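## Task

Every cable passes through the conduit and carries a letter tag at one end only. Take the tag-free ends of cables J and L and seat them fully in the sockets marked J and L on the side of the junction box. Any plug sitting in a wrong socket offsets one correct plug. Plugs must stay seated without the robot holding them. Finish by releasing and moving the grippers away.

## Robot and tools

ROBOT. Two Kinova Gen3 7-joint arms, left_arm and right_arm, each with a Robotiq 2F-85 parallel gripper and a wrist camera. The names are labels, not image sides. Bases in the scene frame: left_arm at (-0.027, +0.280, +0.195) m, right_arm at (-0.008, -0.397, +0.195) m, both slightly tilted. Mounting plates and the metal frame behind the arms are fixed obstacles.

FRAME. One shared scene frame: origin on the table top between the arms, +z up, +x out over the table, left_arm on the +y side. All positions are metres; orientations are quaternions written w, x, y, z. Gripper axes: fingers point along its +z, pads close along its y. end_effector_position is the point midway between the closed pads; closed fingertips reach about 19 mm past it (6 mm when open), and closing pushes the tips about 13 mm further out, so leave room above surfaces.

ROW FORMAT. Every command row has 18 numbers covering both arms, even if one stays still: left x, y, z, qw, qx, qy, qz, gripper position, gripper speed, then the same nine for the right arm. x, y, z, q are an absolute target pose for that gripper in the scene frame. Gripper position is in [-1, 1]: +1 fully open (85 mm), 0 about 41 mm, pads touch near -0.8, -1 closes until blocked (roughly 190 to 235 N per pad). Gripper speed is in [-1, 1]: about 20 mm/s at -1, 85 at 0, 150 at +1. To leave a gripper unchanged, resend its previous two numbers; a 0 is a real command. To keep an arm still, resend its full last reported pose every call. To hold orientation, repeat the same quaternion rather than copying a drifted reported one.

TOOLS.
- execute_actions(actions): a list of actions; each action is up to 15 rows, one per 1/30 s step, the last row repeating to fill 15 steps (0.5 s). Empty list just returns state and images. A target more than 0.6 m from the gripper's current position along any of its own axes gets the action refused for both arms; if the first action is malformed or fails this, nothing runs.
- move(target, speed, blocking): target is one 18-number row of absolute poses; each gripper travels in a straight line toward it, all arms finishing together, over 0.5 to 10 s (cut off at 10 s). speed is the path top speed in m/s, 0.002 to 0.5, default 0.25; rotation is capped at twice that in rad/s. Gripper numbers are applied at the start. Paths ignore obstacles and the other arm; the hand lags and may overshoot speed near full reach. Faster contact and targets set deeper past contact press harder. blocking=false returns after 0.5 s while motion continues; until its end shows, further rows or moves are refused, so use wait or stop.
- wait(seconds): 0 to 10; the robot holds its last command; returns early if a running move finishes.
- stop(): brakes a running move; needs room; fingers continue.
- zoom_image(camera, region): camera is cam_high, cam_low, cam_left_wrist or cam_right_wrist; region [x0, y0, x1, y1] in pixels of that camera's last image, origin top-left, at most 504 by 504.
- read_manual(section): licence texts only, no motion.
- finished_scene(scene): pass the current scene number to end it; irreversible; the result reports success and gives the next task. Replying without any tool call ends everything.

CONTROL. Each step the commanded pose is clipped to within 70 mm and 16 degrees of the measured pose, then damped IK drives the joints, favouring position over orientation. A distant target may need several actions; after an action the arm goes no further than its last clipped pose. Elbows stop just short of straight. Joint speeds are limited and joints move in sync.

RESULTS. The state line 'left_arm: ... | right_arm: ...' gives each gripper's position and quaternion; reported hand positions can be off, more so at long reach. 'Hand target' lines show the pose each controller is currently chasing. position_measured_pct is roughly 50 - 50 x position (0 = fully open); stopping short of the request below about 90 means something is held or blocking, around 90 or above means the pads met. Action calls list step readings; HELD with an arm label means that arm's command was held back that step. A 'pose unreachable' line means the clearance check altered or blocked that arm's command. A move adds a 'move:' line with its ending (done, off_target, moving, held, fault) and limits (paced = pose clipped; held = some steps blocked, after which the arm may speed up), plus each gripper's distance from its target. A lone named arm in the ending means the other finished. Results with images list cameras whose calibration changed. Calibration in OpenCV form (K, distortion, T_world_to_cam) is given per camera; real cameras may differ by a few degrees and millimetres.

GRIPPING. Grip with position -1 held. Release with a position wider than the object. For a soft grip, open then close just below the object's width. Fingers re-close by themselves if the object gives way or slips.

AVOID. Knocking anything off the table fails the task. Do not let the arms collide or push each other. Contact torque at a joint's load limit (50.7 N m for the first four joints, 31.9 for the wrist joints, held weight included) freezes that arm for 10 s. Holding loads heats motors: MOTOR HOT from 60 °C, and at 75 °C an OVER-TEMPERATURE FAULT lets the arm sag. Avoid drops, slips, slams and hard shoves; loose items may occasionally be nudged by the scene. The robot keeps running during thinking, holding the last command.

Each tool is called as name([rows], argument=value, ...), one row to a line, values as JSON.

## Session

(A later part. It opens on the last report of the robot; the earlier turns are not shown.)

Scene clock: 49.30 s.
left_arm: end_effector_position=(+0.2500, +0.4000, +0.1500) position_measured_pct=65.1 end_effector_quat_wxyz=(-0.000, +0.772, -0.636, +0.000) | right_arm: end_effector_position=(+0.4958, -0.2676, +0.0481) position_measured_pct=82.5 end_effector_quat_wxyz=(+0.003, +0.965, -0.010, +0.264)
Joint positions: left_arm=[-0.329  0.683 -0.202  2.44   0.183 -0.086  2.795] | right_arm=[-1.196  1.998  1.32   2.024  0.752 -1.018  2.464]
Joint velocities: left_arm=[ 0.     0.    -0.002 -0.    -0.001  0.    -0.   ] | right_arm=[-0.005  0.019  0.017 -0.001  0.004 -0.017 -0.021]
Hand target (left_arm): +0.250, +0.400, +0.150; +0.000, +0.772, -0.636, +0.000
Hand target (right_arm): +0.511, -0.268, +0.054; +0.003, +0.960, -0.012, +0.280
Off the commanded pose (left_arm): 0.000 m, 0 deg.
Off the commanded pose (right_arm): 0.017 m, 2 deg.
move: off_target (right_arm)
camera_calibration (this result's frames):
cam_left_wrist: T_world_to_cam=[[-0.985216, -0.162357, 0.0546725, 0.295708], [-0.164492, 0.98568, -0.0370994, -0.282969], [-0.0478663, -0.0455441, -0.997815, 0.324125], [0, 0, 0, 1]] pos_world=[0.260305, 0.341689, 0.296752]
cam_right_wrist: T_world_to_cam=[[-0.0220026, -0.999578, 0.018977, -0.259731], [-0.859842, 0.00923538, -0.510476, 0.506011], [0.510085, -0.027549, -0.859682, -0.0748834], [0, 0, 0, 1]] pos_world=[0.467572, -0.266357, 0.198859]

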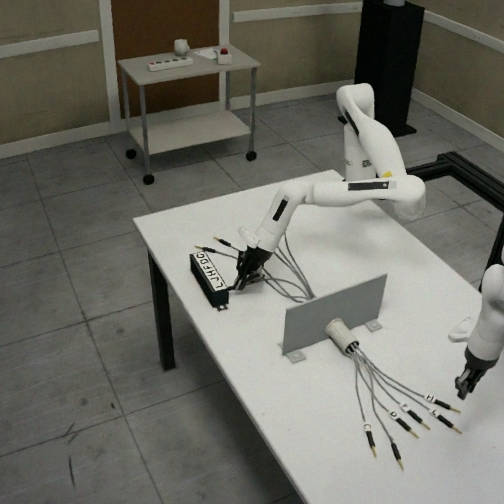

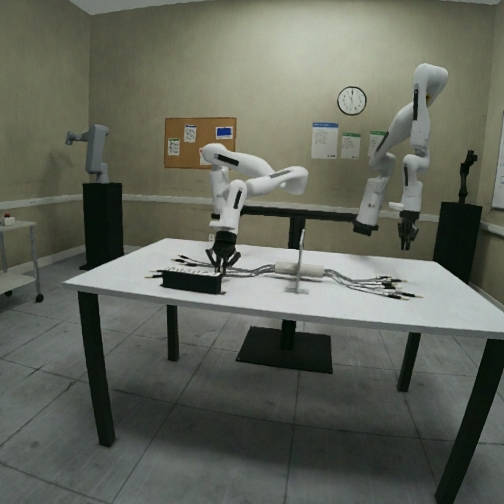

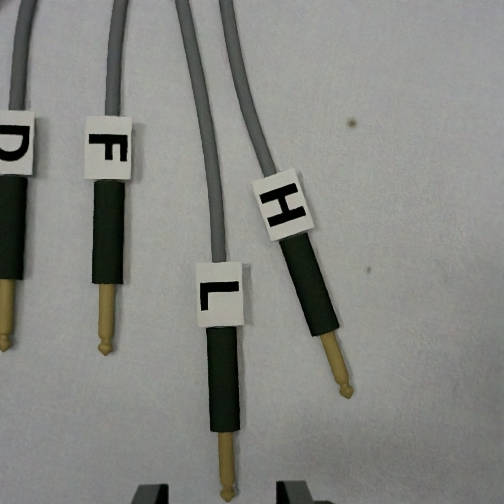

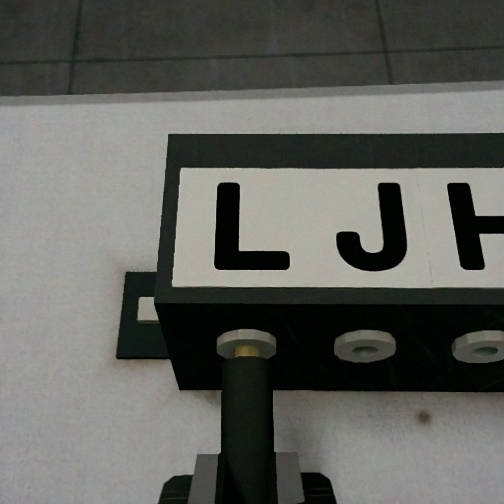

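More upward/pitch compensation.

move(target=[0.25,0.40,0.15,0,0.772,-0.636,0,-0.3,0,0.514,-0.2684,0.06,0.003,0.955,-0.012,0.297,-1,0], speed=0.015)

Scene clock: 51.90 s.
left_arm: end_effector_position=(+0.2500, +0.4000, +0.1500) position_measured_pct=65.1 end_effector_quat_wxyz=(-0.000, +0.772, -0.636, +0.000) | right_arm: end_effector_position=(+0.4957, -0.2677, +0.0485) position_measured_pct=82.5 end_effector_quat_wxyz=(+0.002, +0.961, -0.008, +0.276)
Joint positions: left_arm=[-0.329  0.683 -0.202  2.44   0.183 -0.086  2.795] | right_arm=[-1.219  2.049  1.343  2.038  0.716 -1.043  2.437]
Joint velocities: left_arm=[-0.    -0.     0.002 -0.     0.     0.001 -0.   ] | right_arm=[-0.005  0.022  0.02   0.001  0.002 -0.02  -0.025]
Hand target (left_arm): +0.250, +0.400, +0.150; +0.000, +0.772, -0.636, +0.000
Hand target (right_arm): +0.513, -0.268, +0.060; +0.003, +0.955, -0.012, +0.297
Off the commanded pose (left_arm): 0.000 m, 0 deg.
Off the commanded pose (right_arm): 0.022 m, 3 deg.
move: off_target (right_arm)
camera_calibration (this result's frames):
cam_left_wrist: T_world_to_cam=[[-0.985216, -0.162358, 0.0546724, 0.295709], [-0.164493, 0.98568, -0.0370992, -0.282969], [-0.0478661, -0.045544, -0.997815, 0.324125], [0, 0, 0, 1]] pos_world=[0.260305, 0.341689, 0.296752]
cam_right_wrist: T_world_to_cam=[[-0.0197501, -0.999627, 0.0188557, -0.260927], [-0.847025, 0.00670932, -0.531511, 0.500198], [0.531187, -0.0264687, -0.846841, -0.0852687], [0, 0, 0, 1]] pos_world=[0.463821, -0.266442, 0.198572]

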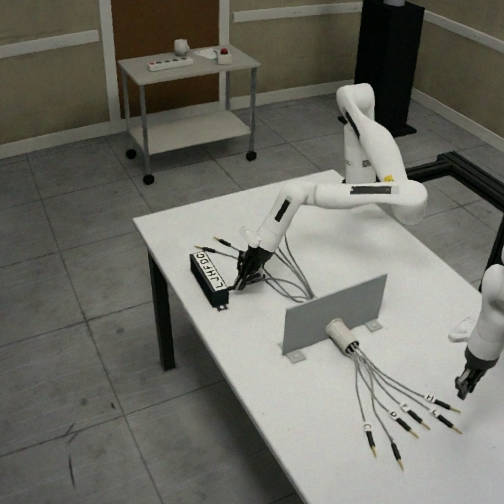

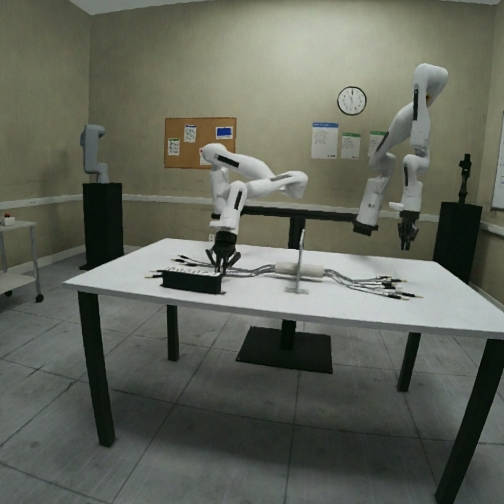

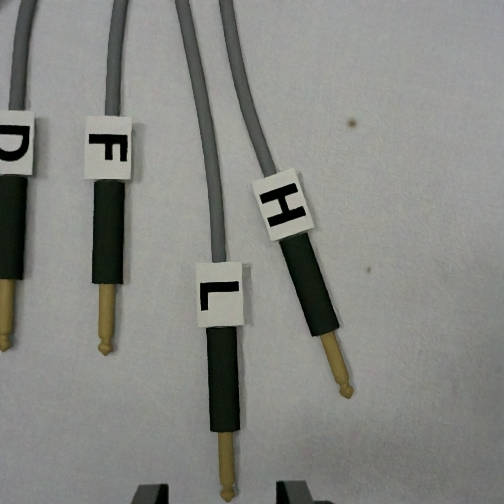

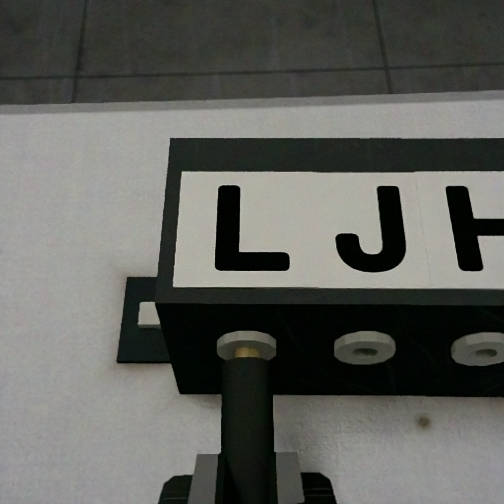

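move(target=[0.25,0.40,0.15,0,0.772,-0.636,0,-0.3,0,0.495,-0.2678,0.049,0.003,0.961,-0.012,0.276,-0.4,0])

move(target=[0.25,0.40,0.15,0,0.772,-0.636,0,-0.3,0,0.464,-0.267,0.042,0,1,-0.012,0,-0.4,0], speed=0.15)

move(target=[0.25,0.40,0.15,0,0.772,-0.636,0,-0.3,0,0.464,-0.267,0.042,0,1,-0.012,0,-0.63,0])

move(target=[0.25,0.40,0.15,0,0.772,-0.636,0,-0.3,0,0.49,-0.2676,0.044,0,1,-0.012,0,-0.63,0], speed=0.015)

Scene clock: 52.80 s.
left_arm: end_effector_position=(+0.2500, +0.4000, +0.1500) position_measured_pct=65.1 end_effector_quat_wxyz=(-0.000, +0.772, -0.636, +0.000) | right_arm: end_effector_position=(+0.4950, -0.2678, +0.0490) position_measured_pct=69.8 end_effector_quat_wxyz=(+0.003, +0.961, -0.012, +0.276)
Joint positions: left_arm=[-0.329  0.683 -0.202  2.44   0.183 -0.086  2.795] | right_arm=[-1.223  2.049  1.342  2.04   0.719 -1.04   2.427]
Joint velocities: left_arm=[ 0.    -0.002 -0.002  0.    -0.    -0.001  0.   ] | right_arm=[-0.001 -0.    -0.    -0.     0.001  0.002 -0.   ]
Hand target (left_arm): +0.250, +0.400, +0.150; +0.000, +0.772, -0.636, +0.000
Hand target (right_arm): +0.495, -0.268, +0.049; +0.003, +0.961, -0.012, +0.276
Off the commanded pose (left_arm): 0.000 m, 0 deg.
Off the commanded pose (right_arm): 0.000 m, 0 deg.
move: done
camera_calibration (this result's frames):
cam_left_wrist: T_world_to_cam=[[-0.985216, -0.162357, 0.0546725, 0.295708], [-0.164492, 0.98568, -0.0370995, -0.282969], [-0.0478662, -0.0455442, -0.997815, 0.324125], [0, 0, 0, 1]] pos_world=[0.260305, 0.341689, 0.296752]
cam_right_wrist: T_world_to_cam=[[-0.0268107, -0.999479, 0.0179695, -0.257493], [-0.846497, 0.0131381, -0.532232, 0.501319], [0.531719, -0.0294806, -0.846408, -0.0855657], [0, 0, 0, 1]] pos_world=[0.462958, -0.266468, 0.199021]

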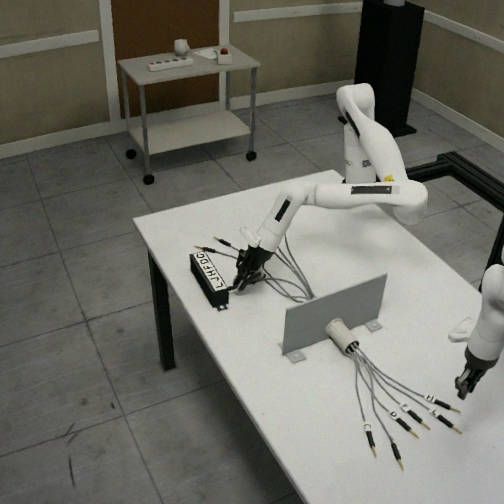

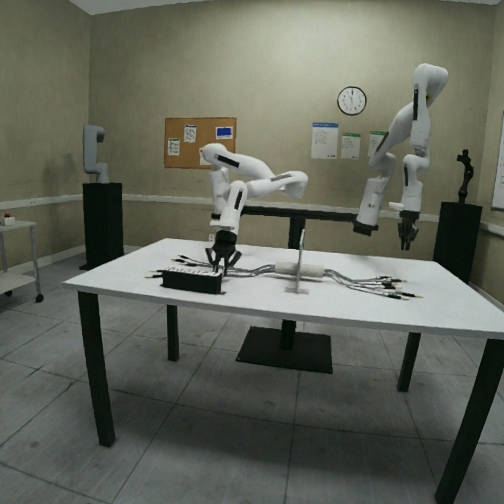

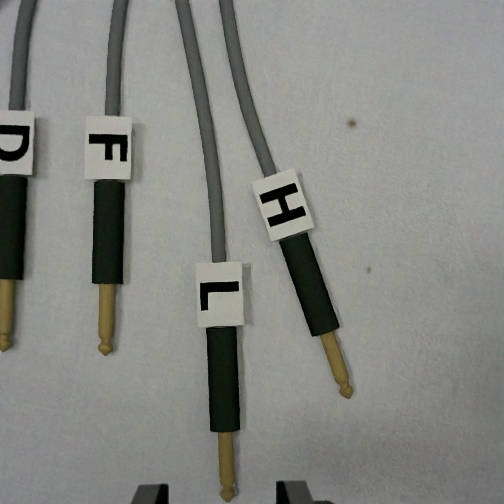

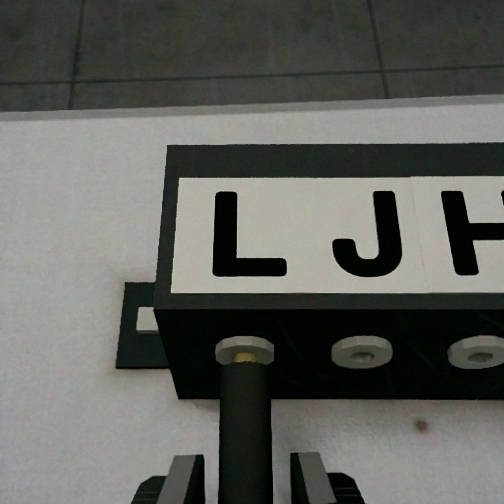

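Scene clock: 55.00 s.
left_arm: end_effector_position=(+0.2500, +0.4000, +0.1500) position_measured_pct=65.1 end_effector_quat_wxyz=(-0.000, +0.772, -0.636, +0.000) | right_arm: end_effector_position=(+0.4639, -0.2669, +0.0414) position_measured_pct=69.8 end_effector_quat_wxyz=(+0.000, +1.000, -0.012, -0.000)
Joint positions: left_arm=[-0.329  0.683 -0.202  2.44   0.183 -0.086  2.795] | right_arm=[-0.929  1.807  1.411  1.679  1.424 -1.292  2.191]
Joint velocities: left_arm=[-0.     0.002 -0.001  0.     0.001  0.     0.   ] | right_arm=[ 0.009 -0.003  0.002 -0.007  0.004 -0.004 -0.004]
Hand target (left_arm): +0.250, +0.400, +0.150; +0.000, +0.772, -0.636, +0.000
Hand target (right_arm): +0.464, -0.267, +0.041; +0.000, +1.000, -0.012, -0.000
Off the commanded pose (left_arm): 0.000 m, 0 deg.
Off the commanded pose (right_arm): 0.001 m, 0 deg.
move: done
camera_calibration (this result's frames):
cam_left_wrist: T_world_to_cam=[[-0.985216, -0.162357, 0.0546724, 0.295708], [-0.164493, 0.98568, -0.0370992, -0.282969], [-0.0478661, -0.045544, -0.997815, 0.324125], [0, 0, 0, 1]] pos_world=[0.260305, 0.341689, 0.296752]
cam_right_wrist: T_world_to_cam=[[-0.0156886, -0.999716, 0.0179244, -0.262507], [-0.999876, 0.0156581, -0.0018441, 0.520769], [0.00156292, -0.0179511, -0.999838, 0.179967], [0, 0, 0, 1]] pos_world=[0.516305, -0.267356, 0.185603]

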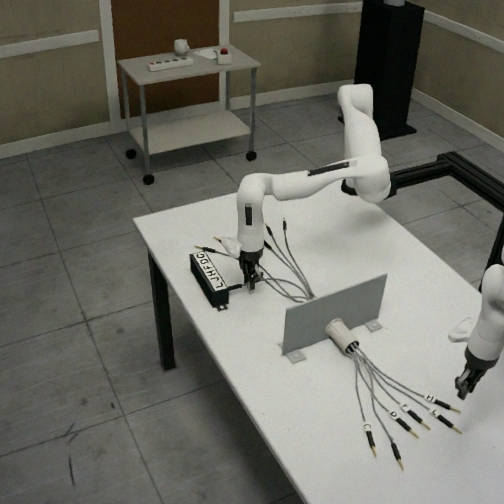

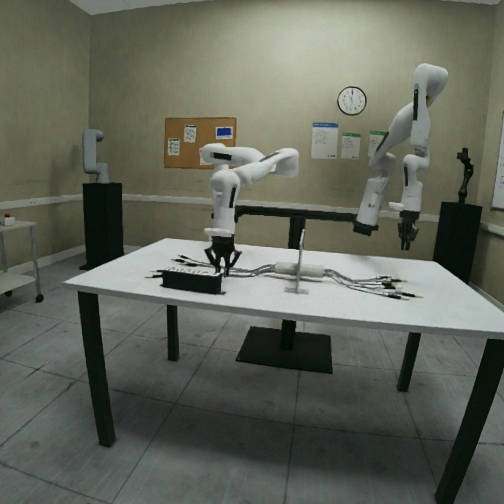

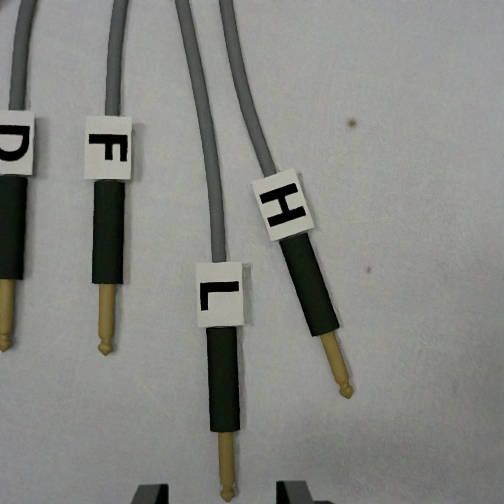

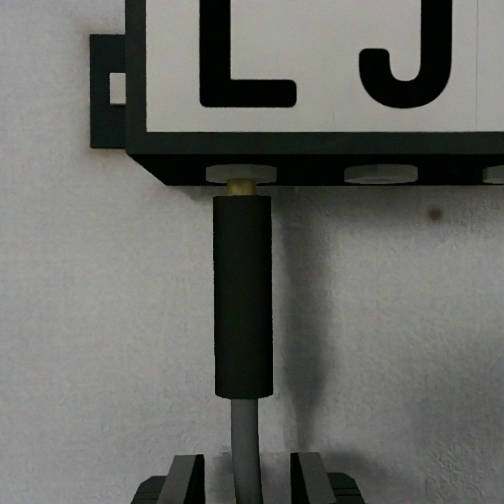

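Scene clock: 55.70 s.
left_arm: end_effector_position=(+0.2500, +0.4000, +0.1500) position_measured_pct=65.1 end_effector_quat_wxyz=(-0.000, +0.772, -0.636, +0.000) | right_arm: end_effector_position=(+0.4640, -0.2671, +0.0419) position_measured_pct=81.7 end_effector_quat_wxyz=(+0.000, +1.000, -0.012, -0.000)
Joint positions: left_arm=[-0.329  0.683 -0.202  2.44   0.183 -0.086  2.795] | right_arm=[-0.929  1.805  1.412  1.68   1.424 -1.292  2.192]
Joint velocities: left_arm=[-0.    -0.     0.     0.    -0.001 -0.001 -0.   ] | right_arm=[ 0.     0.001 -0.001  0.001  0.    -0.002 -0.   ]
Hand target (left_arm): +0.250, +0.400, +0.150; +0.000, +0.772, -0.636, +0.000
Hand target (right_arm): +0.464, -0.267, +0.042; +0.000, +1.000, -0.012, -0.000
Off the commanded pose (left_arm): 0.000 m, 0 deg.
Off the commanded pose (right_arm): 0.000 m, 0 deg.
move: done
camera_calibration (this result's frames):
cam_left_wrist: T_world_to_cam=[[-0.985216, -0.162357, 0.0546725, 0.295708], [-0.164493, 0.98568, -0.0370992, -0.282969], [-0.0478663, -0.045544, -0.997815, 0.324125], [0, 0, 0, 1]] pos_world=[0.260305, 0.341689, 0.296752]
cam_right_wrist: T_world_to_cam=[[-0.0159131, -0.999724, 0.0172947, -0.262613], [-0.999872, 0.0158841, -0.00181517, 0.520926], [0.00153995, -0.0173214, -0.999849, 0.180663], [0, 0, 0, 1]] pos_world=[0.516402, -0.267686, 0.186123]

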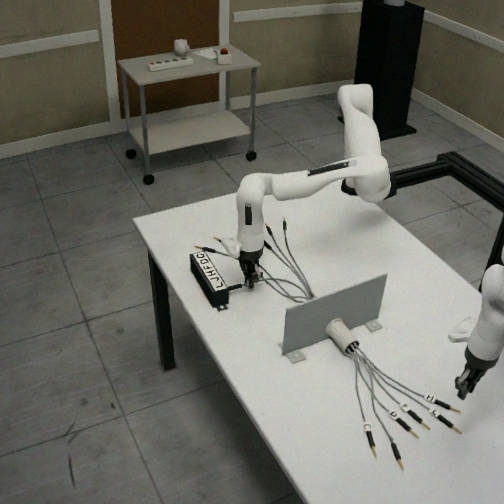

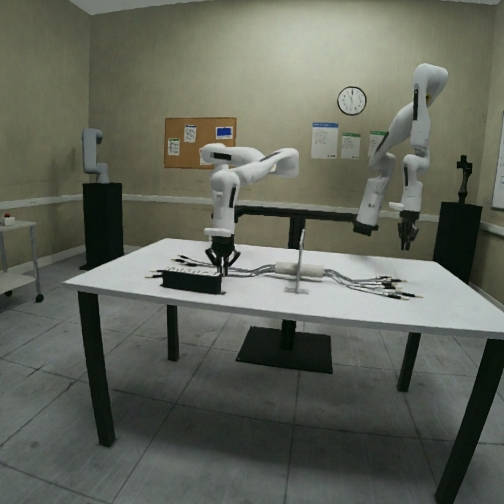

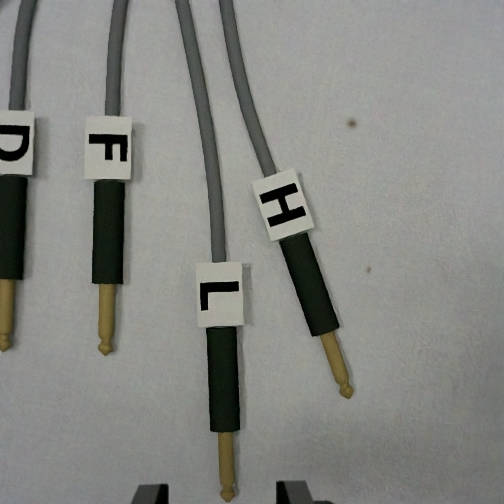

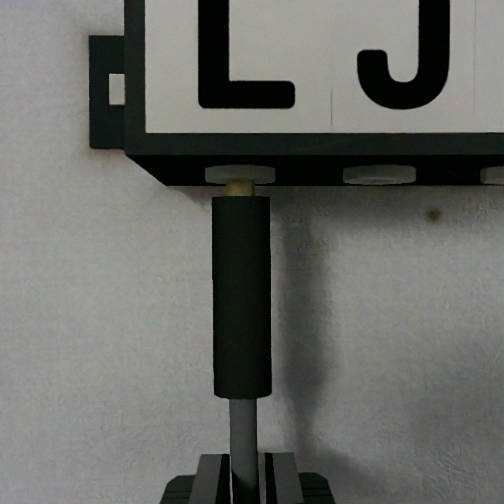

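Scene clock: 57.67 s.
left_arm: end_effector_position=(+0.2500, +0.4000, +0.1500) position_measured_pct=65.1 end_effector_quat_wxyz=(-0.000, +0.772, -0.636, +0.000) | right_arm: end_effector_position=(+0.4814, -0.2668, +0.0427) position_measured_pct=81.7 end_effector_quat_wxyz=(-0.000, +1.000, -0.012, -0.010)
Joint positions: left_arm=[-0.329  0.683 -0.202  2.44   0.183 -0.086  2.795] | right_arm=[-0.882  1.801  1.433  1.597  1.458 -1.314  2.148]
Joint velocities: left_arm=[ 0.001  0.001  0.002  0.    -0.001 -0.001 -0.   ] | right_arm=[ 0.001  0.007  0.01  -0.002 -0.005 -0.012 -0.002]
Hand target (left_arm): +0.250, +0.400, +0.150; +0.000, +0.772, -0.636, +0.000
Hand target (right_arm): +0.490, -0.268, +0.044; -0.000, +1.000, -0.012, -0.000
Off the commanded pose (left_arm): 0.000 m, 0 deg.
Off the commanded pose (right_arm): 0.009 m, 1 deg.
move: off_target (right_arm)
camera_calibration (this result's frames):
cam_left_wrist: T_world_to_cam=[[-0.985216, -0.162357, 0.0546725, 0.295708], [-0.164493, 0.98568, -0.0370994, -0.282969], [-0.0478662, -0.0455441, -0.997815, 0.324125], [0, 0, 0, 1]] pos_world=[0.260305, 0.341689, 0.296752]
cam_right_wrist: T_world_to_cam=[[-0.015347, -0.999749, 0.0163166, -0.262244], [-0.999712, 0.0156433, 0.0181924, 0.537325], [-0.0184431, -0.0160327, -0.999701, 0.191308], [0, 0, 0, 1]] pos_world=[0.536674, -0.267516, 0.185755]

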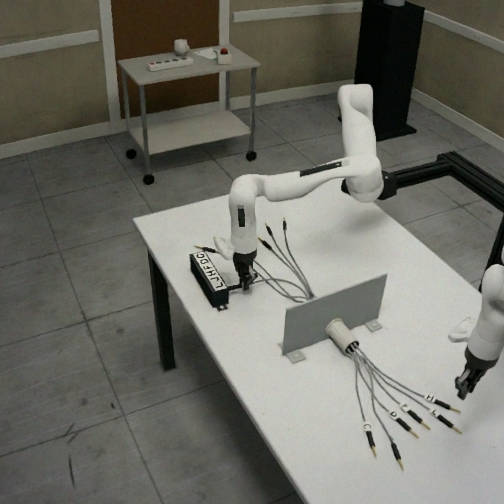

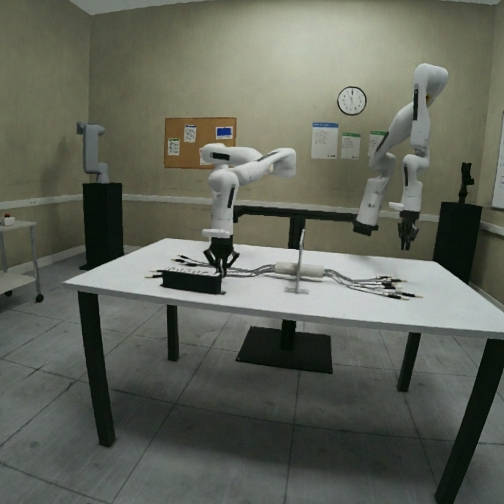

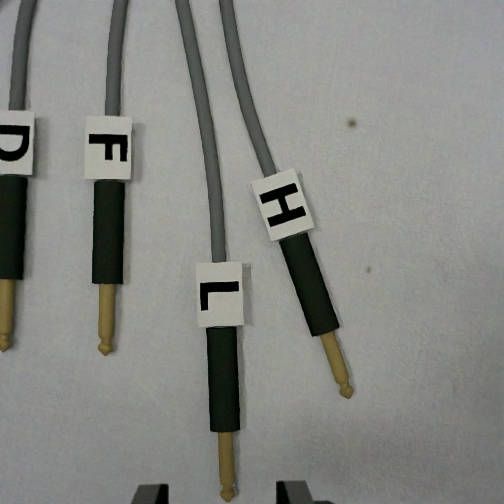

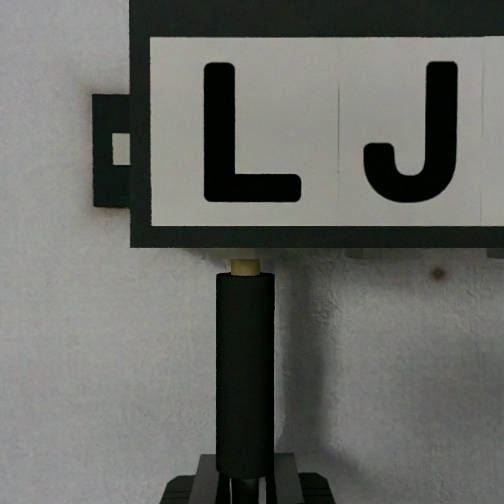

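move(target=[0.25,0.40,0.15,0,0.772,-0.636,0,-0.3,0,0.505,-0.2685,0.046,0,1,-0.012,0.015,-0.63,0], speed=0.015)

Scene clock: 59.63 s.
left_arm: end_effector_position=(+0.2500, +0.4000, +0.1500) position_measured_pct=65.1 end_effector_quat_wxyz=(-0.000, +0.772, -0.636, +0.000) | right_arm: end_effector_position=(+0.4827, -0.2666, +0.0420) position_measured_pct=81.7 end_effector_quat_wxyz=(-0.001, +1.000, -0.012, -0.011)
Joint positions: left_arm=[-0.329  0.683 -0.202  2.44   0.183 -0.086  2.795] | right_arm=[-0.88   1.822  1.46   1.59   1.44  -1.343  2.142]
Joint velocities: left_arm=[ 0.001  0.002 -0.001 -0.    -0.    -0.    -0.   ] | right_arm=[-0.001  0.019  0.025 -0.001 -0.018 -0.027 -0.003]
Hand target (left_arm): +0.250, +0.400, +0.150; +0.000, +0.772, -0.636, +0.000
Hand target (right_arm): +0.504, -0.269, +0.047; +0.000, +1.000, -0.012, +0.015
Off the commanded pose (left_arm): 0.000 m, 0 deg.
Off the commanded pose (right_arm): 0.023 m, 3 deg.
move: off_target (right_arm)
camera_calibration (this result's frames):
cam_left_wrist: T_world_to_cam=[[-0.985216, -0.162357, 0.0546726, 0.295708], [-0.164492, 0.98568, -0.0370993, -0.282969], [-0.0478663, -0.045544, -0.997815, 0.324125], [0, 0, 0, 1]] pos_world=[0.260305, 0.341689, 0.296752]
cam_right_wrist: T_world_to_cam=[[-0.015086, -0.999769, 0.0152816, -0.26208], [-0.999684, 0.0153888, 0.0199001, 0.538565], [-0.0201306, -0.0149765, -0.999685, 0.191821], [0, 0, 0, 1]] pos_world=[0.538302, -0.267435, 0.185048]

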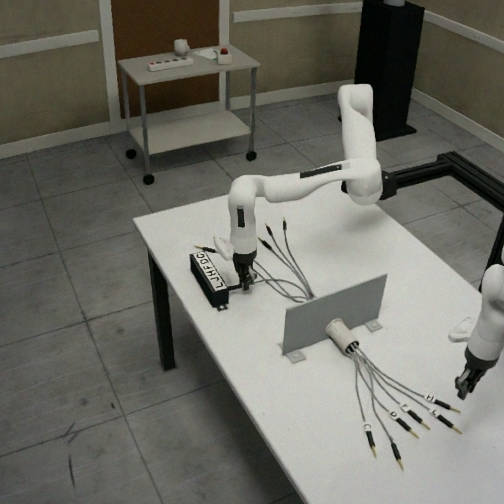

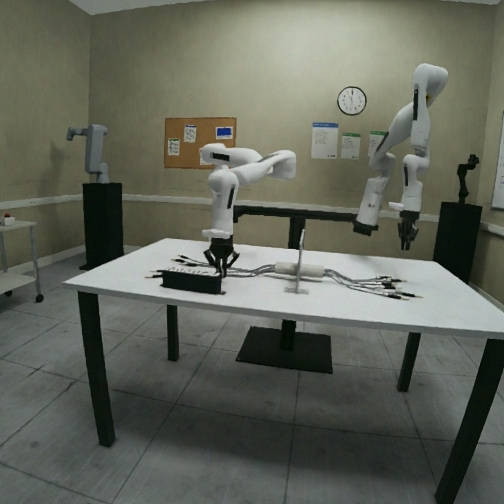

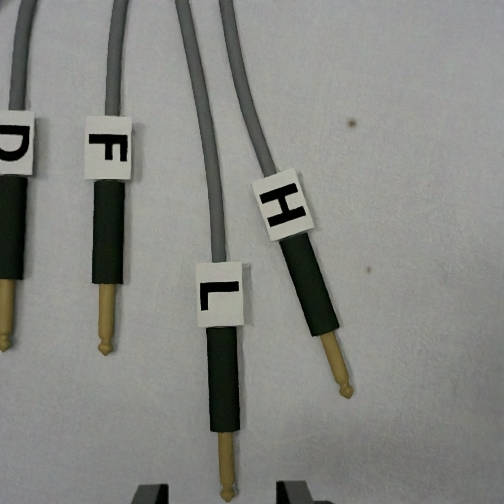

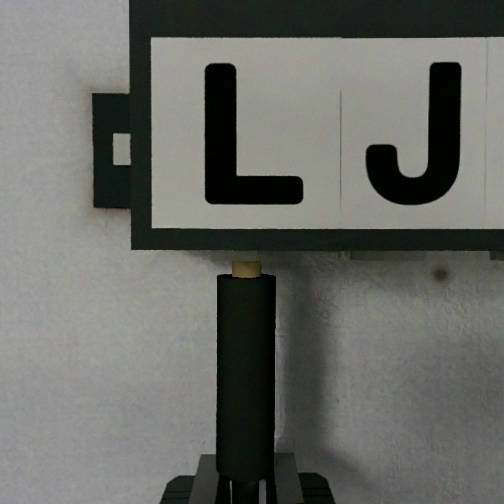

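move(target=[0.25,0.40,0.15,0,0.772,-0.636,0,-0.3,0,0.47,-0.267,0.044,0,1,-0.012,0,-0.3,0], speed=0.05)

move(target=[0.25,0.40,0.15,0,0.772,-0.636,0,-0.3,0,0.45,-0.28,0.12,0,1,-0.012,0,-0.3,0])

move(target=[0.25,0.40,0.15,0,0.772,-0.636,0,-0.3,0,0.308,-0.43,0.07,0.189,0.659,-0.706,0.177,-0.3,0])

Scene clock: 60.53 s.
left_arm: end_effector_position=(+0.2500, +0.4000, +0.1500) position_measured_pct=65.1 end_effector_quat_wxyz=(-0.000, +0.772, -0.636, +0.000) | right_arm: end_effector_position=(+0.4701, -0.2672, +0.0440) position_measured_pct=65.1 end_effector_quat_wxyz=(-0.000, +1.000, -0.012, -0.000)
Joint positions: left_arm=[-0.329  0.683 -0.202  2.44   0.183 -0.086  2.795] | right_arm=[-0.92   1.829  1.453  1.66   1.41  -1.332  2.178]
Joint velocities: left_arm=[ 0.    -0.001 -0.001 -0.     0.     0.001  0.   ] | right_arm=[-0.007 -0.001 -0.001  0.006 -0.002  0.     0.003]
Hand target (left_arm): +0.250, +0.400, +0.150; +0.000, +0.772, -0.636, +0.000
Hand target (right_arm): +0.470, -0.267, +0.044; -0.000, +1.000, -0.012, +0.000
Off the commanded pose (left_arm): 0.000 m, 0 deg.
Off the commanded pose (right_arm): 0.000 m, 0 deg.
move: done
camera_calibration (this result's frames):
cam_left_wrist: T_world_to_cam=[[-0.985216, -0.162358, 0.0546724, 0.295709], [-0.164493, 0.98568, -0.0370993, -0.282969], [-0.0478662, -0.045544, -0.997815, 0.324125], [0, 0, 0, 1]] pos_world=[0.260305, 0.341689, 0.296752]
cam_right_wrist: T_world_to_cam=[[-0.0161267, -0.999725, 0.017006, -0.262477], [-0.999869, 0.0160982, -0.00180906, 0.527169], [0.0015348, -0.017033, -0.999854, 0.182761], [0, 0, 0, 1]] pos_world=[0.522586, -0.267778, 0.188151]

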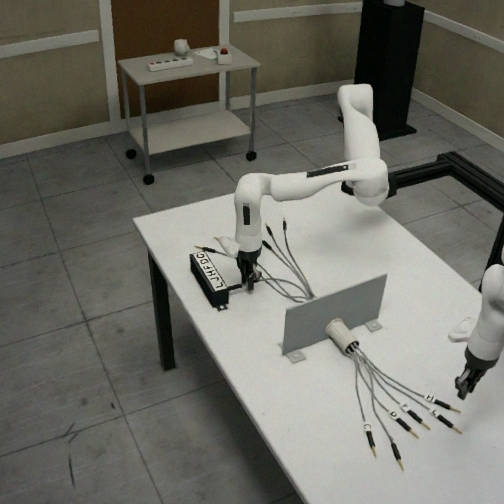

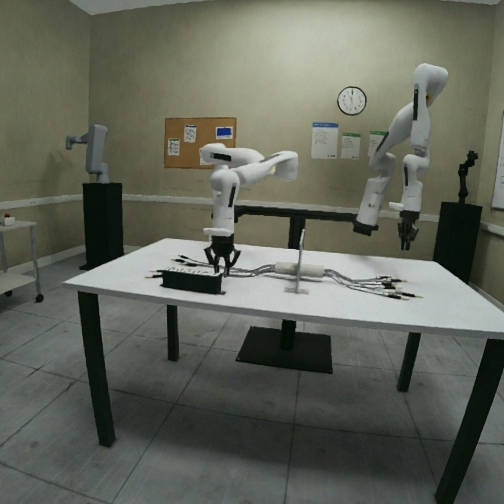

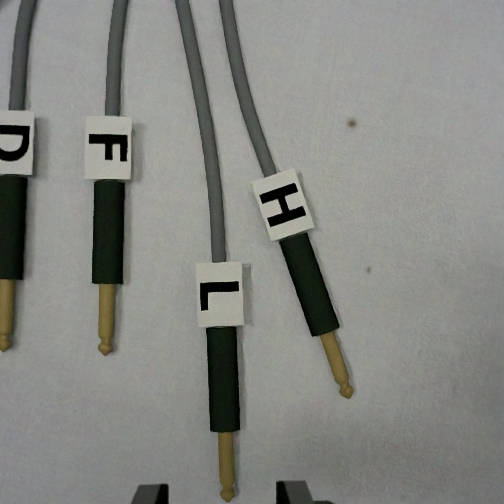

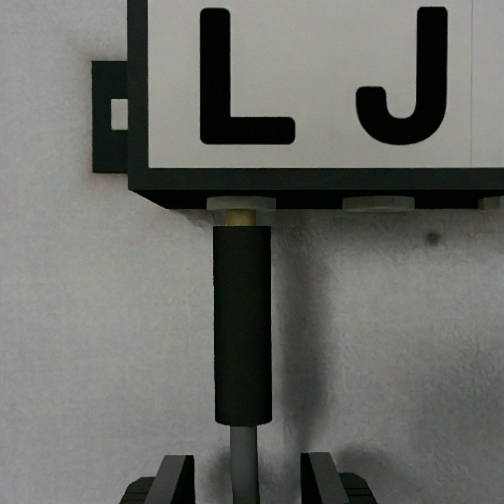

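Scene clock: 61.40 s.
left_arm: end_effector_position=(+0.2500, +0.4000, +0.1500) position_measured_pct=65.1 end_effector_quat_wxyz=(-0.000, +0.772, -0.636, +0.000) | right_arm: end_effector_position=(+0.4499, -0.2802, +0.1198) position_measured_pct=65.1 end_effector_quat_wxyz=(+0.000, +1.000, -0.012, -0.000)
Joint positions: left_arm=[-0.329  0.683 -0.202  2.44   0.183 -0.086  2.795] | right_arm=[-0.964  1.714  1.536  1.795  1.52  -1.414  2.253]
Joint velocities: left_arm=[-0.     0.001 -0.001 -0.    -0.001 -0.    -0.   ] | right_arm=[-0.004 -0.003  0.     0.001  0.    -0.     0.001]
Hand target (left_arm): +0.250, +0.400, +0.150; +0.000, +0.772, -0.636, +0.000
Hand target (right_arm): +0.450, -0.280, +0.120; -0.000, +1.000, -0.012, +0.000
Off the commanded pose (left_arm): 0.000 m, 0 deg.
Off the commanded pose (right_arm): 0.000 m, 0 deg.
move: done
camera_calibration (this result's frames):
cam_left_wrist: T_world_to_cam=[[-0.985216, -0.162357, 0.0546725, 0.295708], [-0.164492, 0.98568, -0.0370993, -0.282969], [-0.0478663, -0.0455441, -0.997815, 0.324125], [0, 0, 0, 1]] pos_world=[0.260305, 0.341689, 0.296752]
cam_right_wrist: T_world_to_cam=[[-0.0159539, -0.999722, 0.0173413, -0.277196], [-0.999871, 0.0159238, -0.00187038, 0.507272], [0.00159372, -0.0173689, -0.999848, 0.258292], [0, 0, 0, 1]] pos_world=[0.502373, -0.280711, 0.264009]

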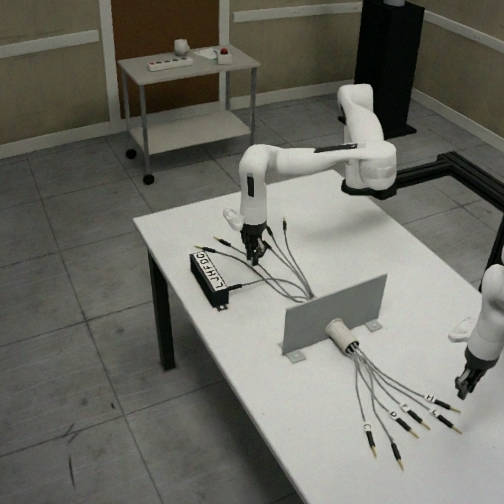

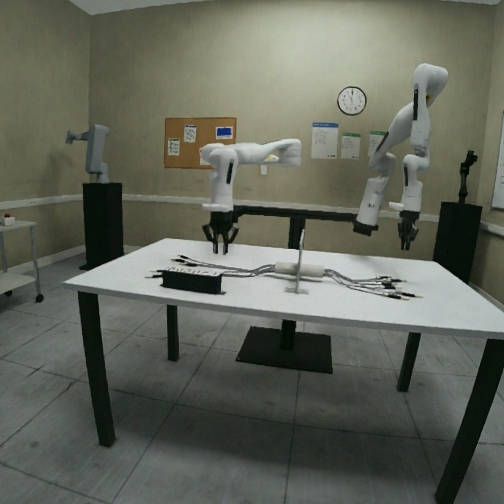

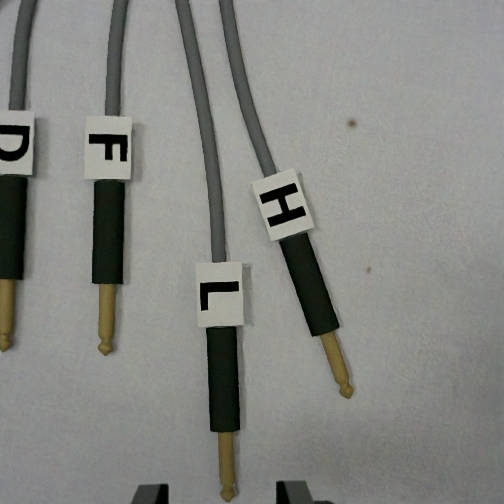

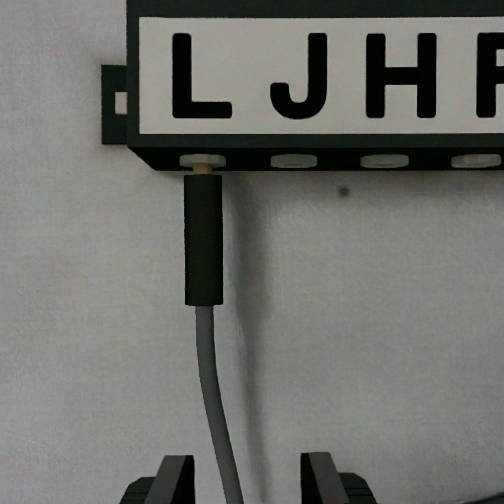

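Scene clock: 65.17 s.
left_arm: end_effector_position=(+0.2500, +0.4000, +0.1500) position_measured_pct=65.1 end_effector_quat_wxyz=(-0.000, +0.772, -0.636, +0.000) | right_arm: end_effector_position=(+0.3082, -0.4298, +0.0699) position_measured_pct=65.1 end_effector_quat_wxyz=(-0.188, -0.659, +0.706, -0.177)
Joint positions: left_arm=[-0.329  0.683 -0.202  2.44   0.183 -0.086  2.795] | right_arm=[-1.231  2.045  1.402  2.122  1.58  -1.188  0.628]
Joint velocities: left_arm=[-0.     0.002 -0.001  0.    -0.    -0.    -0.   ] | right_arm=[ 0.001  0.002 -0.001 -0.001  0.002  0.001 -0.005]
Hand target (left_arm): +0.250, +0.400, +0.150; +0.000, +0.772, -0.636, +0.000
Hand target (right_arm): +0.308, -0.430, +0.070; +0.189, +0.659, -0.706, +0.177
Off the commanded pose (left_arm): 0.000 m, 0 deg.
Off the commanded pose (right_arm): 0.000 m, 0 deg.
move: done
camera_calibration (this result's frames):
cam_left_wrist: T_world_to_cam=[[-0.985216, -0.162358, 0.0546725, 0.295708], [-0.164493, 0.98568, -0.0370992, -0.282969], [-0.0478663, -0.045544, -0.997815, 0.324125], [0, 0, 0, 1]] pos_world=[0.260305, 0.341689, 0.296752]
cam_right_wrist: T_world_to_cam=[[-0.997484, 0.0687472, 0.0173112, 0.333508], [0.0508239, 0.863696, -0.501445, 0.443332], [-0.0494246, -0.499303, -0.865016, 0.00519305], [0, 0, 0, 1]] pos_world=[0.310394, -0.403239, 0.221025]

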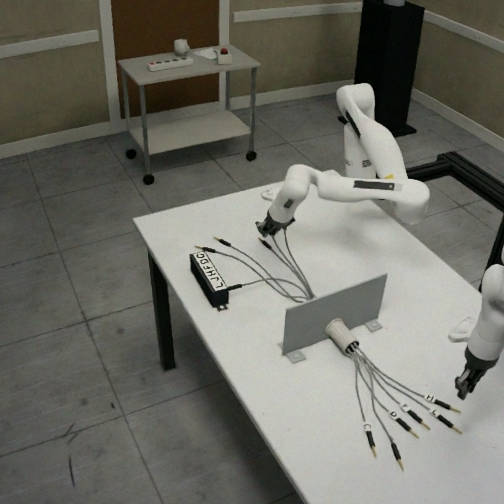

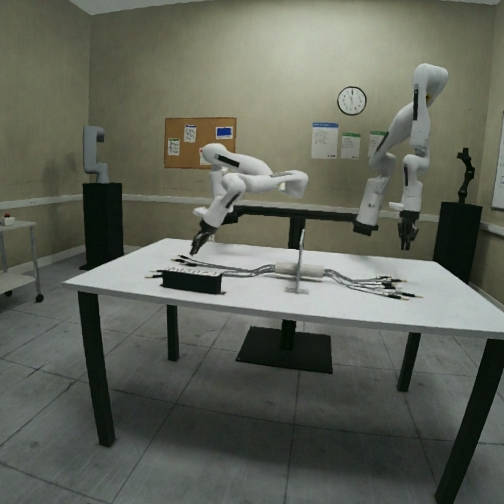

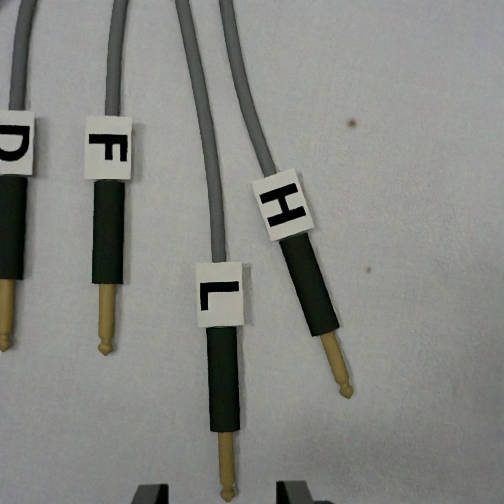

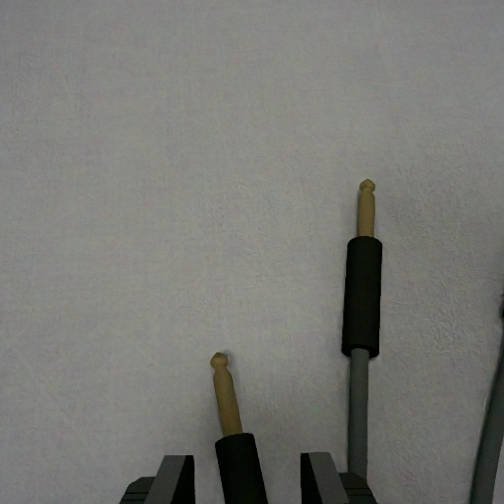

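move(target=[0.25,0.40,0.15,0,0.772,-0.636,0,-0.3,0,0.306,-0.426,0.028,0.173,0.718,-0.646,0.192,-0.3,0], speed=0.06)

move(target=[0.25,0.40,0.15,0,0.772,-0.636,0,-0.3,0,0.306,-0.426,0.022,0.173,0.718,-0.646,0.192,-0.3,0], speed=0.01)

Scene clock: 68.20 s.
left_arm: end_effector_position=(+0.2500, +0.4000, +0.1500) position_measured_pct=65.1 end_effector_quat_wxyz=(-0.000, +0.772, -0.636, +0.000) | right_arm: end_effector_position=(+0.3061, -0.4259, +0.0281) position_measured_pct=65.1 end_effector_quat_wxyz=(+0.173, +0.718, -0.646, +0.192)
Joint positions: left_arm=[-0.329  0.683 -0.202  2.44   0.183 -0.086  2.795] | right_arm=[-1.322  2.148  1.293  2.133  1.407 -1.129  0.754]
Joint velocities: left_arm=[-0.     0.003 -0.    -0.    -0.     0.    -0.   ] | right_arm=[-0.005  0.003 -0.003  0.001 -0.004  0.004  0.003]
Hand target (left_arm): +0.250, +0.400, +0.150; +0.000, +0.772, -0.636, +0.000
Hand target (right_arm): +0.306, -0.426, +0.028; +0.173, +0.718, -0.646, +0.192
Off the commanded pose (left_arm): 0.000 m, 0 deg.
Off the commanded pose (right_arm): 0.000 m, 0 deg.
move: done
camera_calibration (this result's frames):
cam_left_wrist: T_world_to_cam=[[-0.985216, -0.162357, 0.0546725, 0.295708], [-0.164493, 0.98568, -0.0370993, -0.282969], [-0.0478662, -0.045544, -0.997815, 0.324125], [0, 0, 0, 1]] pos_world=[0.260305, 0.341689, 0.296752]
cam_right_wrist: T_world_to_cam=[[-0.99447, -0.103237, 0.0192543, 0.257662], [-0.098973, 0.86004, -0.500535, 0.463352], [0.0351145, -0.499673, -0.865502, -0.0551631], [0, 0, 0, 1]] pos_world=[0.304034, -0.399464, 0.179219]

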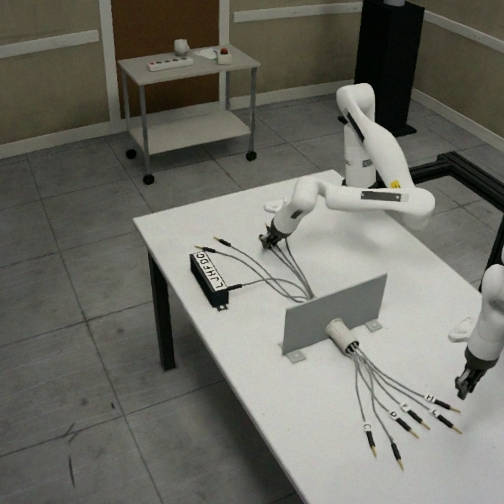

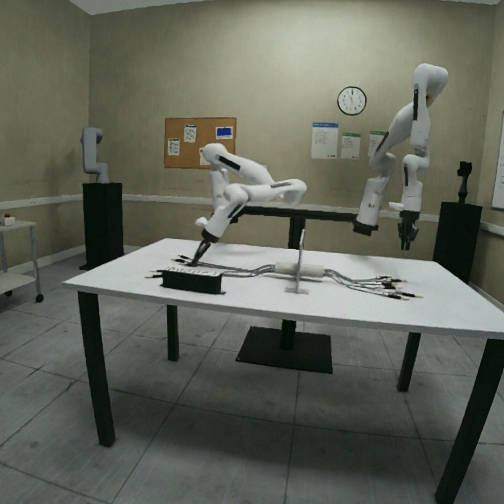

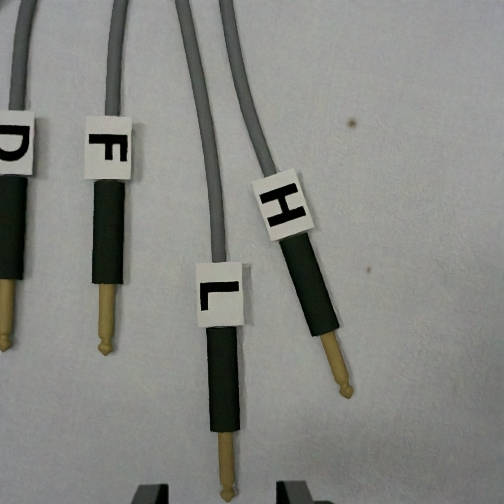

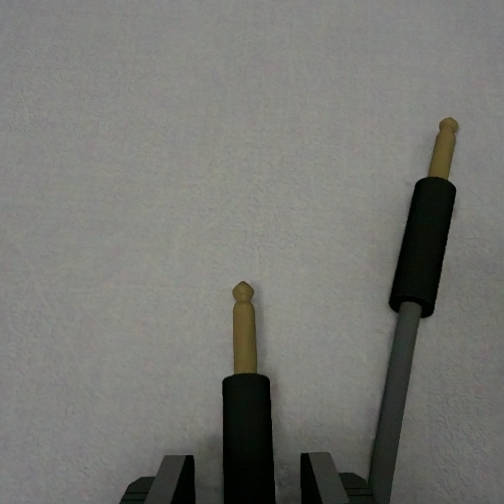

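Scene clock: 69.03 s.
left_arm: end_effector_position=(+0.2500, +0.4000, +0.1500) position_measured_pct=65.1 end_effector_quat_wxyz=(-0.000, +0.772, -0.636, +0.000) | right_arm: end_effector_position=(+0.3060, -0.4260, +0.0220) position_measured_pct=65.1 end_effector_quat_wxyz=(+0.173, +0.718, -0.646, +0.192)
Joint positions: left_arm=[-0.329  0.683 -0.202  2.44   0.183 -0.086  2.795] | right_arm=[-1.325  2.158  1.282  2.123  1.397 -1.125  0.745]
Joint velocities: left_arm=[ 0.001  0.     0.002 -0.    -0.    -0.    -0.   ] | right_arm=[-0.001  0.001 -0.001  0.    -0.001  0.002 -0.001]
Hand target (left_arm): +0.250, +0.400, +0.150; +0.000, +0.772, -0.636, +0.000
Hand target (right_arm): +0.306, -0.426, +0.022; +0.173, +0.718, -0.646, +0.192
Off the commanded pose (left_arm): 0.000 m, 0 deg.
Off the commanded pose (right_arm): 0.000 m, 0 deg.
move: done
camera_calibration (this result's frames):
cam_left_wrist: T_world_to_cam=[[-0.985216, -0.162357, 0.0546725, 0.295708], [-0.164492, 0.98568, -0.0370993, -0.282969], [-0.0478662, -0.0455441, -0.997815, 0.324125], [0, 0, 0, 1]] pos_world=[0.260305, 0.341689, 0.296752]
cam_right_wrist: T_world_to_cam=[[-0.994423, -0.103693, 0.0192336, 0.257498], [-0.0993402, 0.859759, -0.500945, 0.460372], [0.0354084, -0.500062, -0.865266, -0.0607124], [0, 0, 0, 1]] pos_world=[0.303945, -0.399468, 0.173136]

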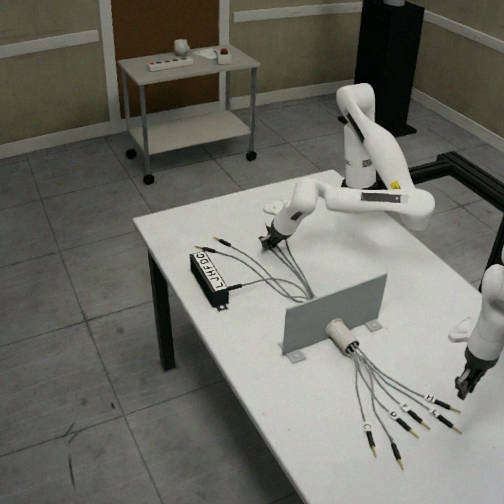

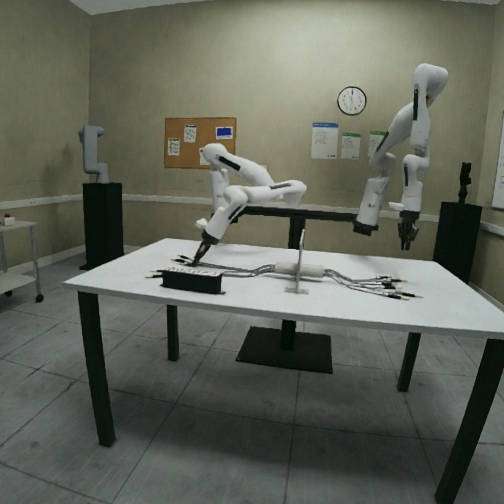

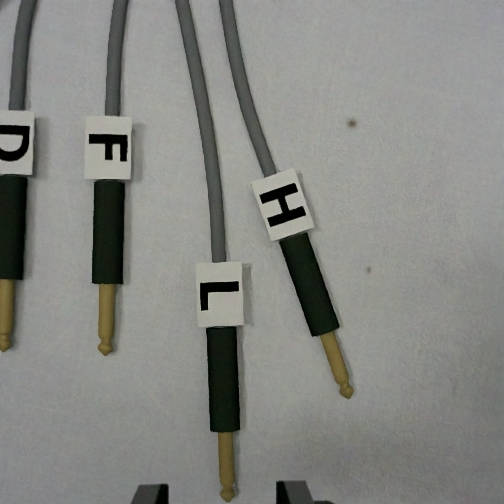

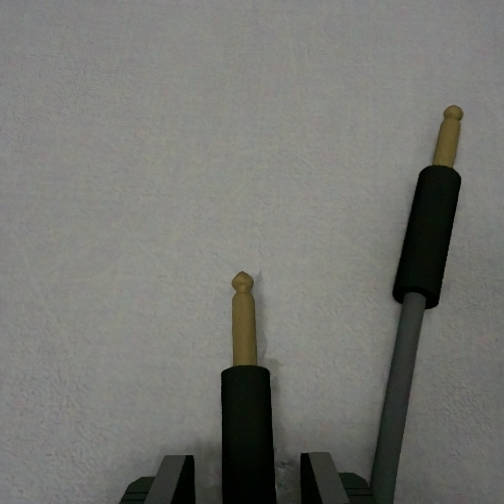

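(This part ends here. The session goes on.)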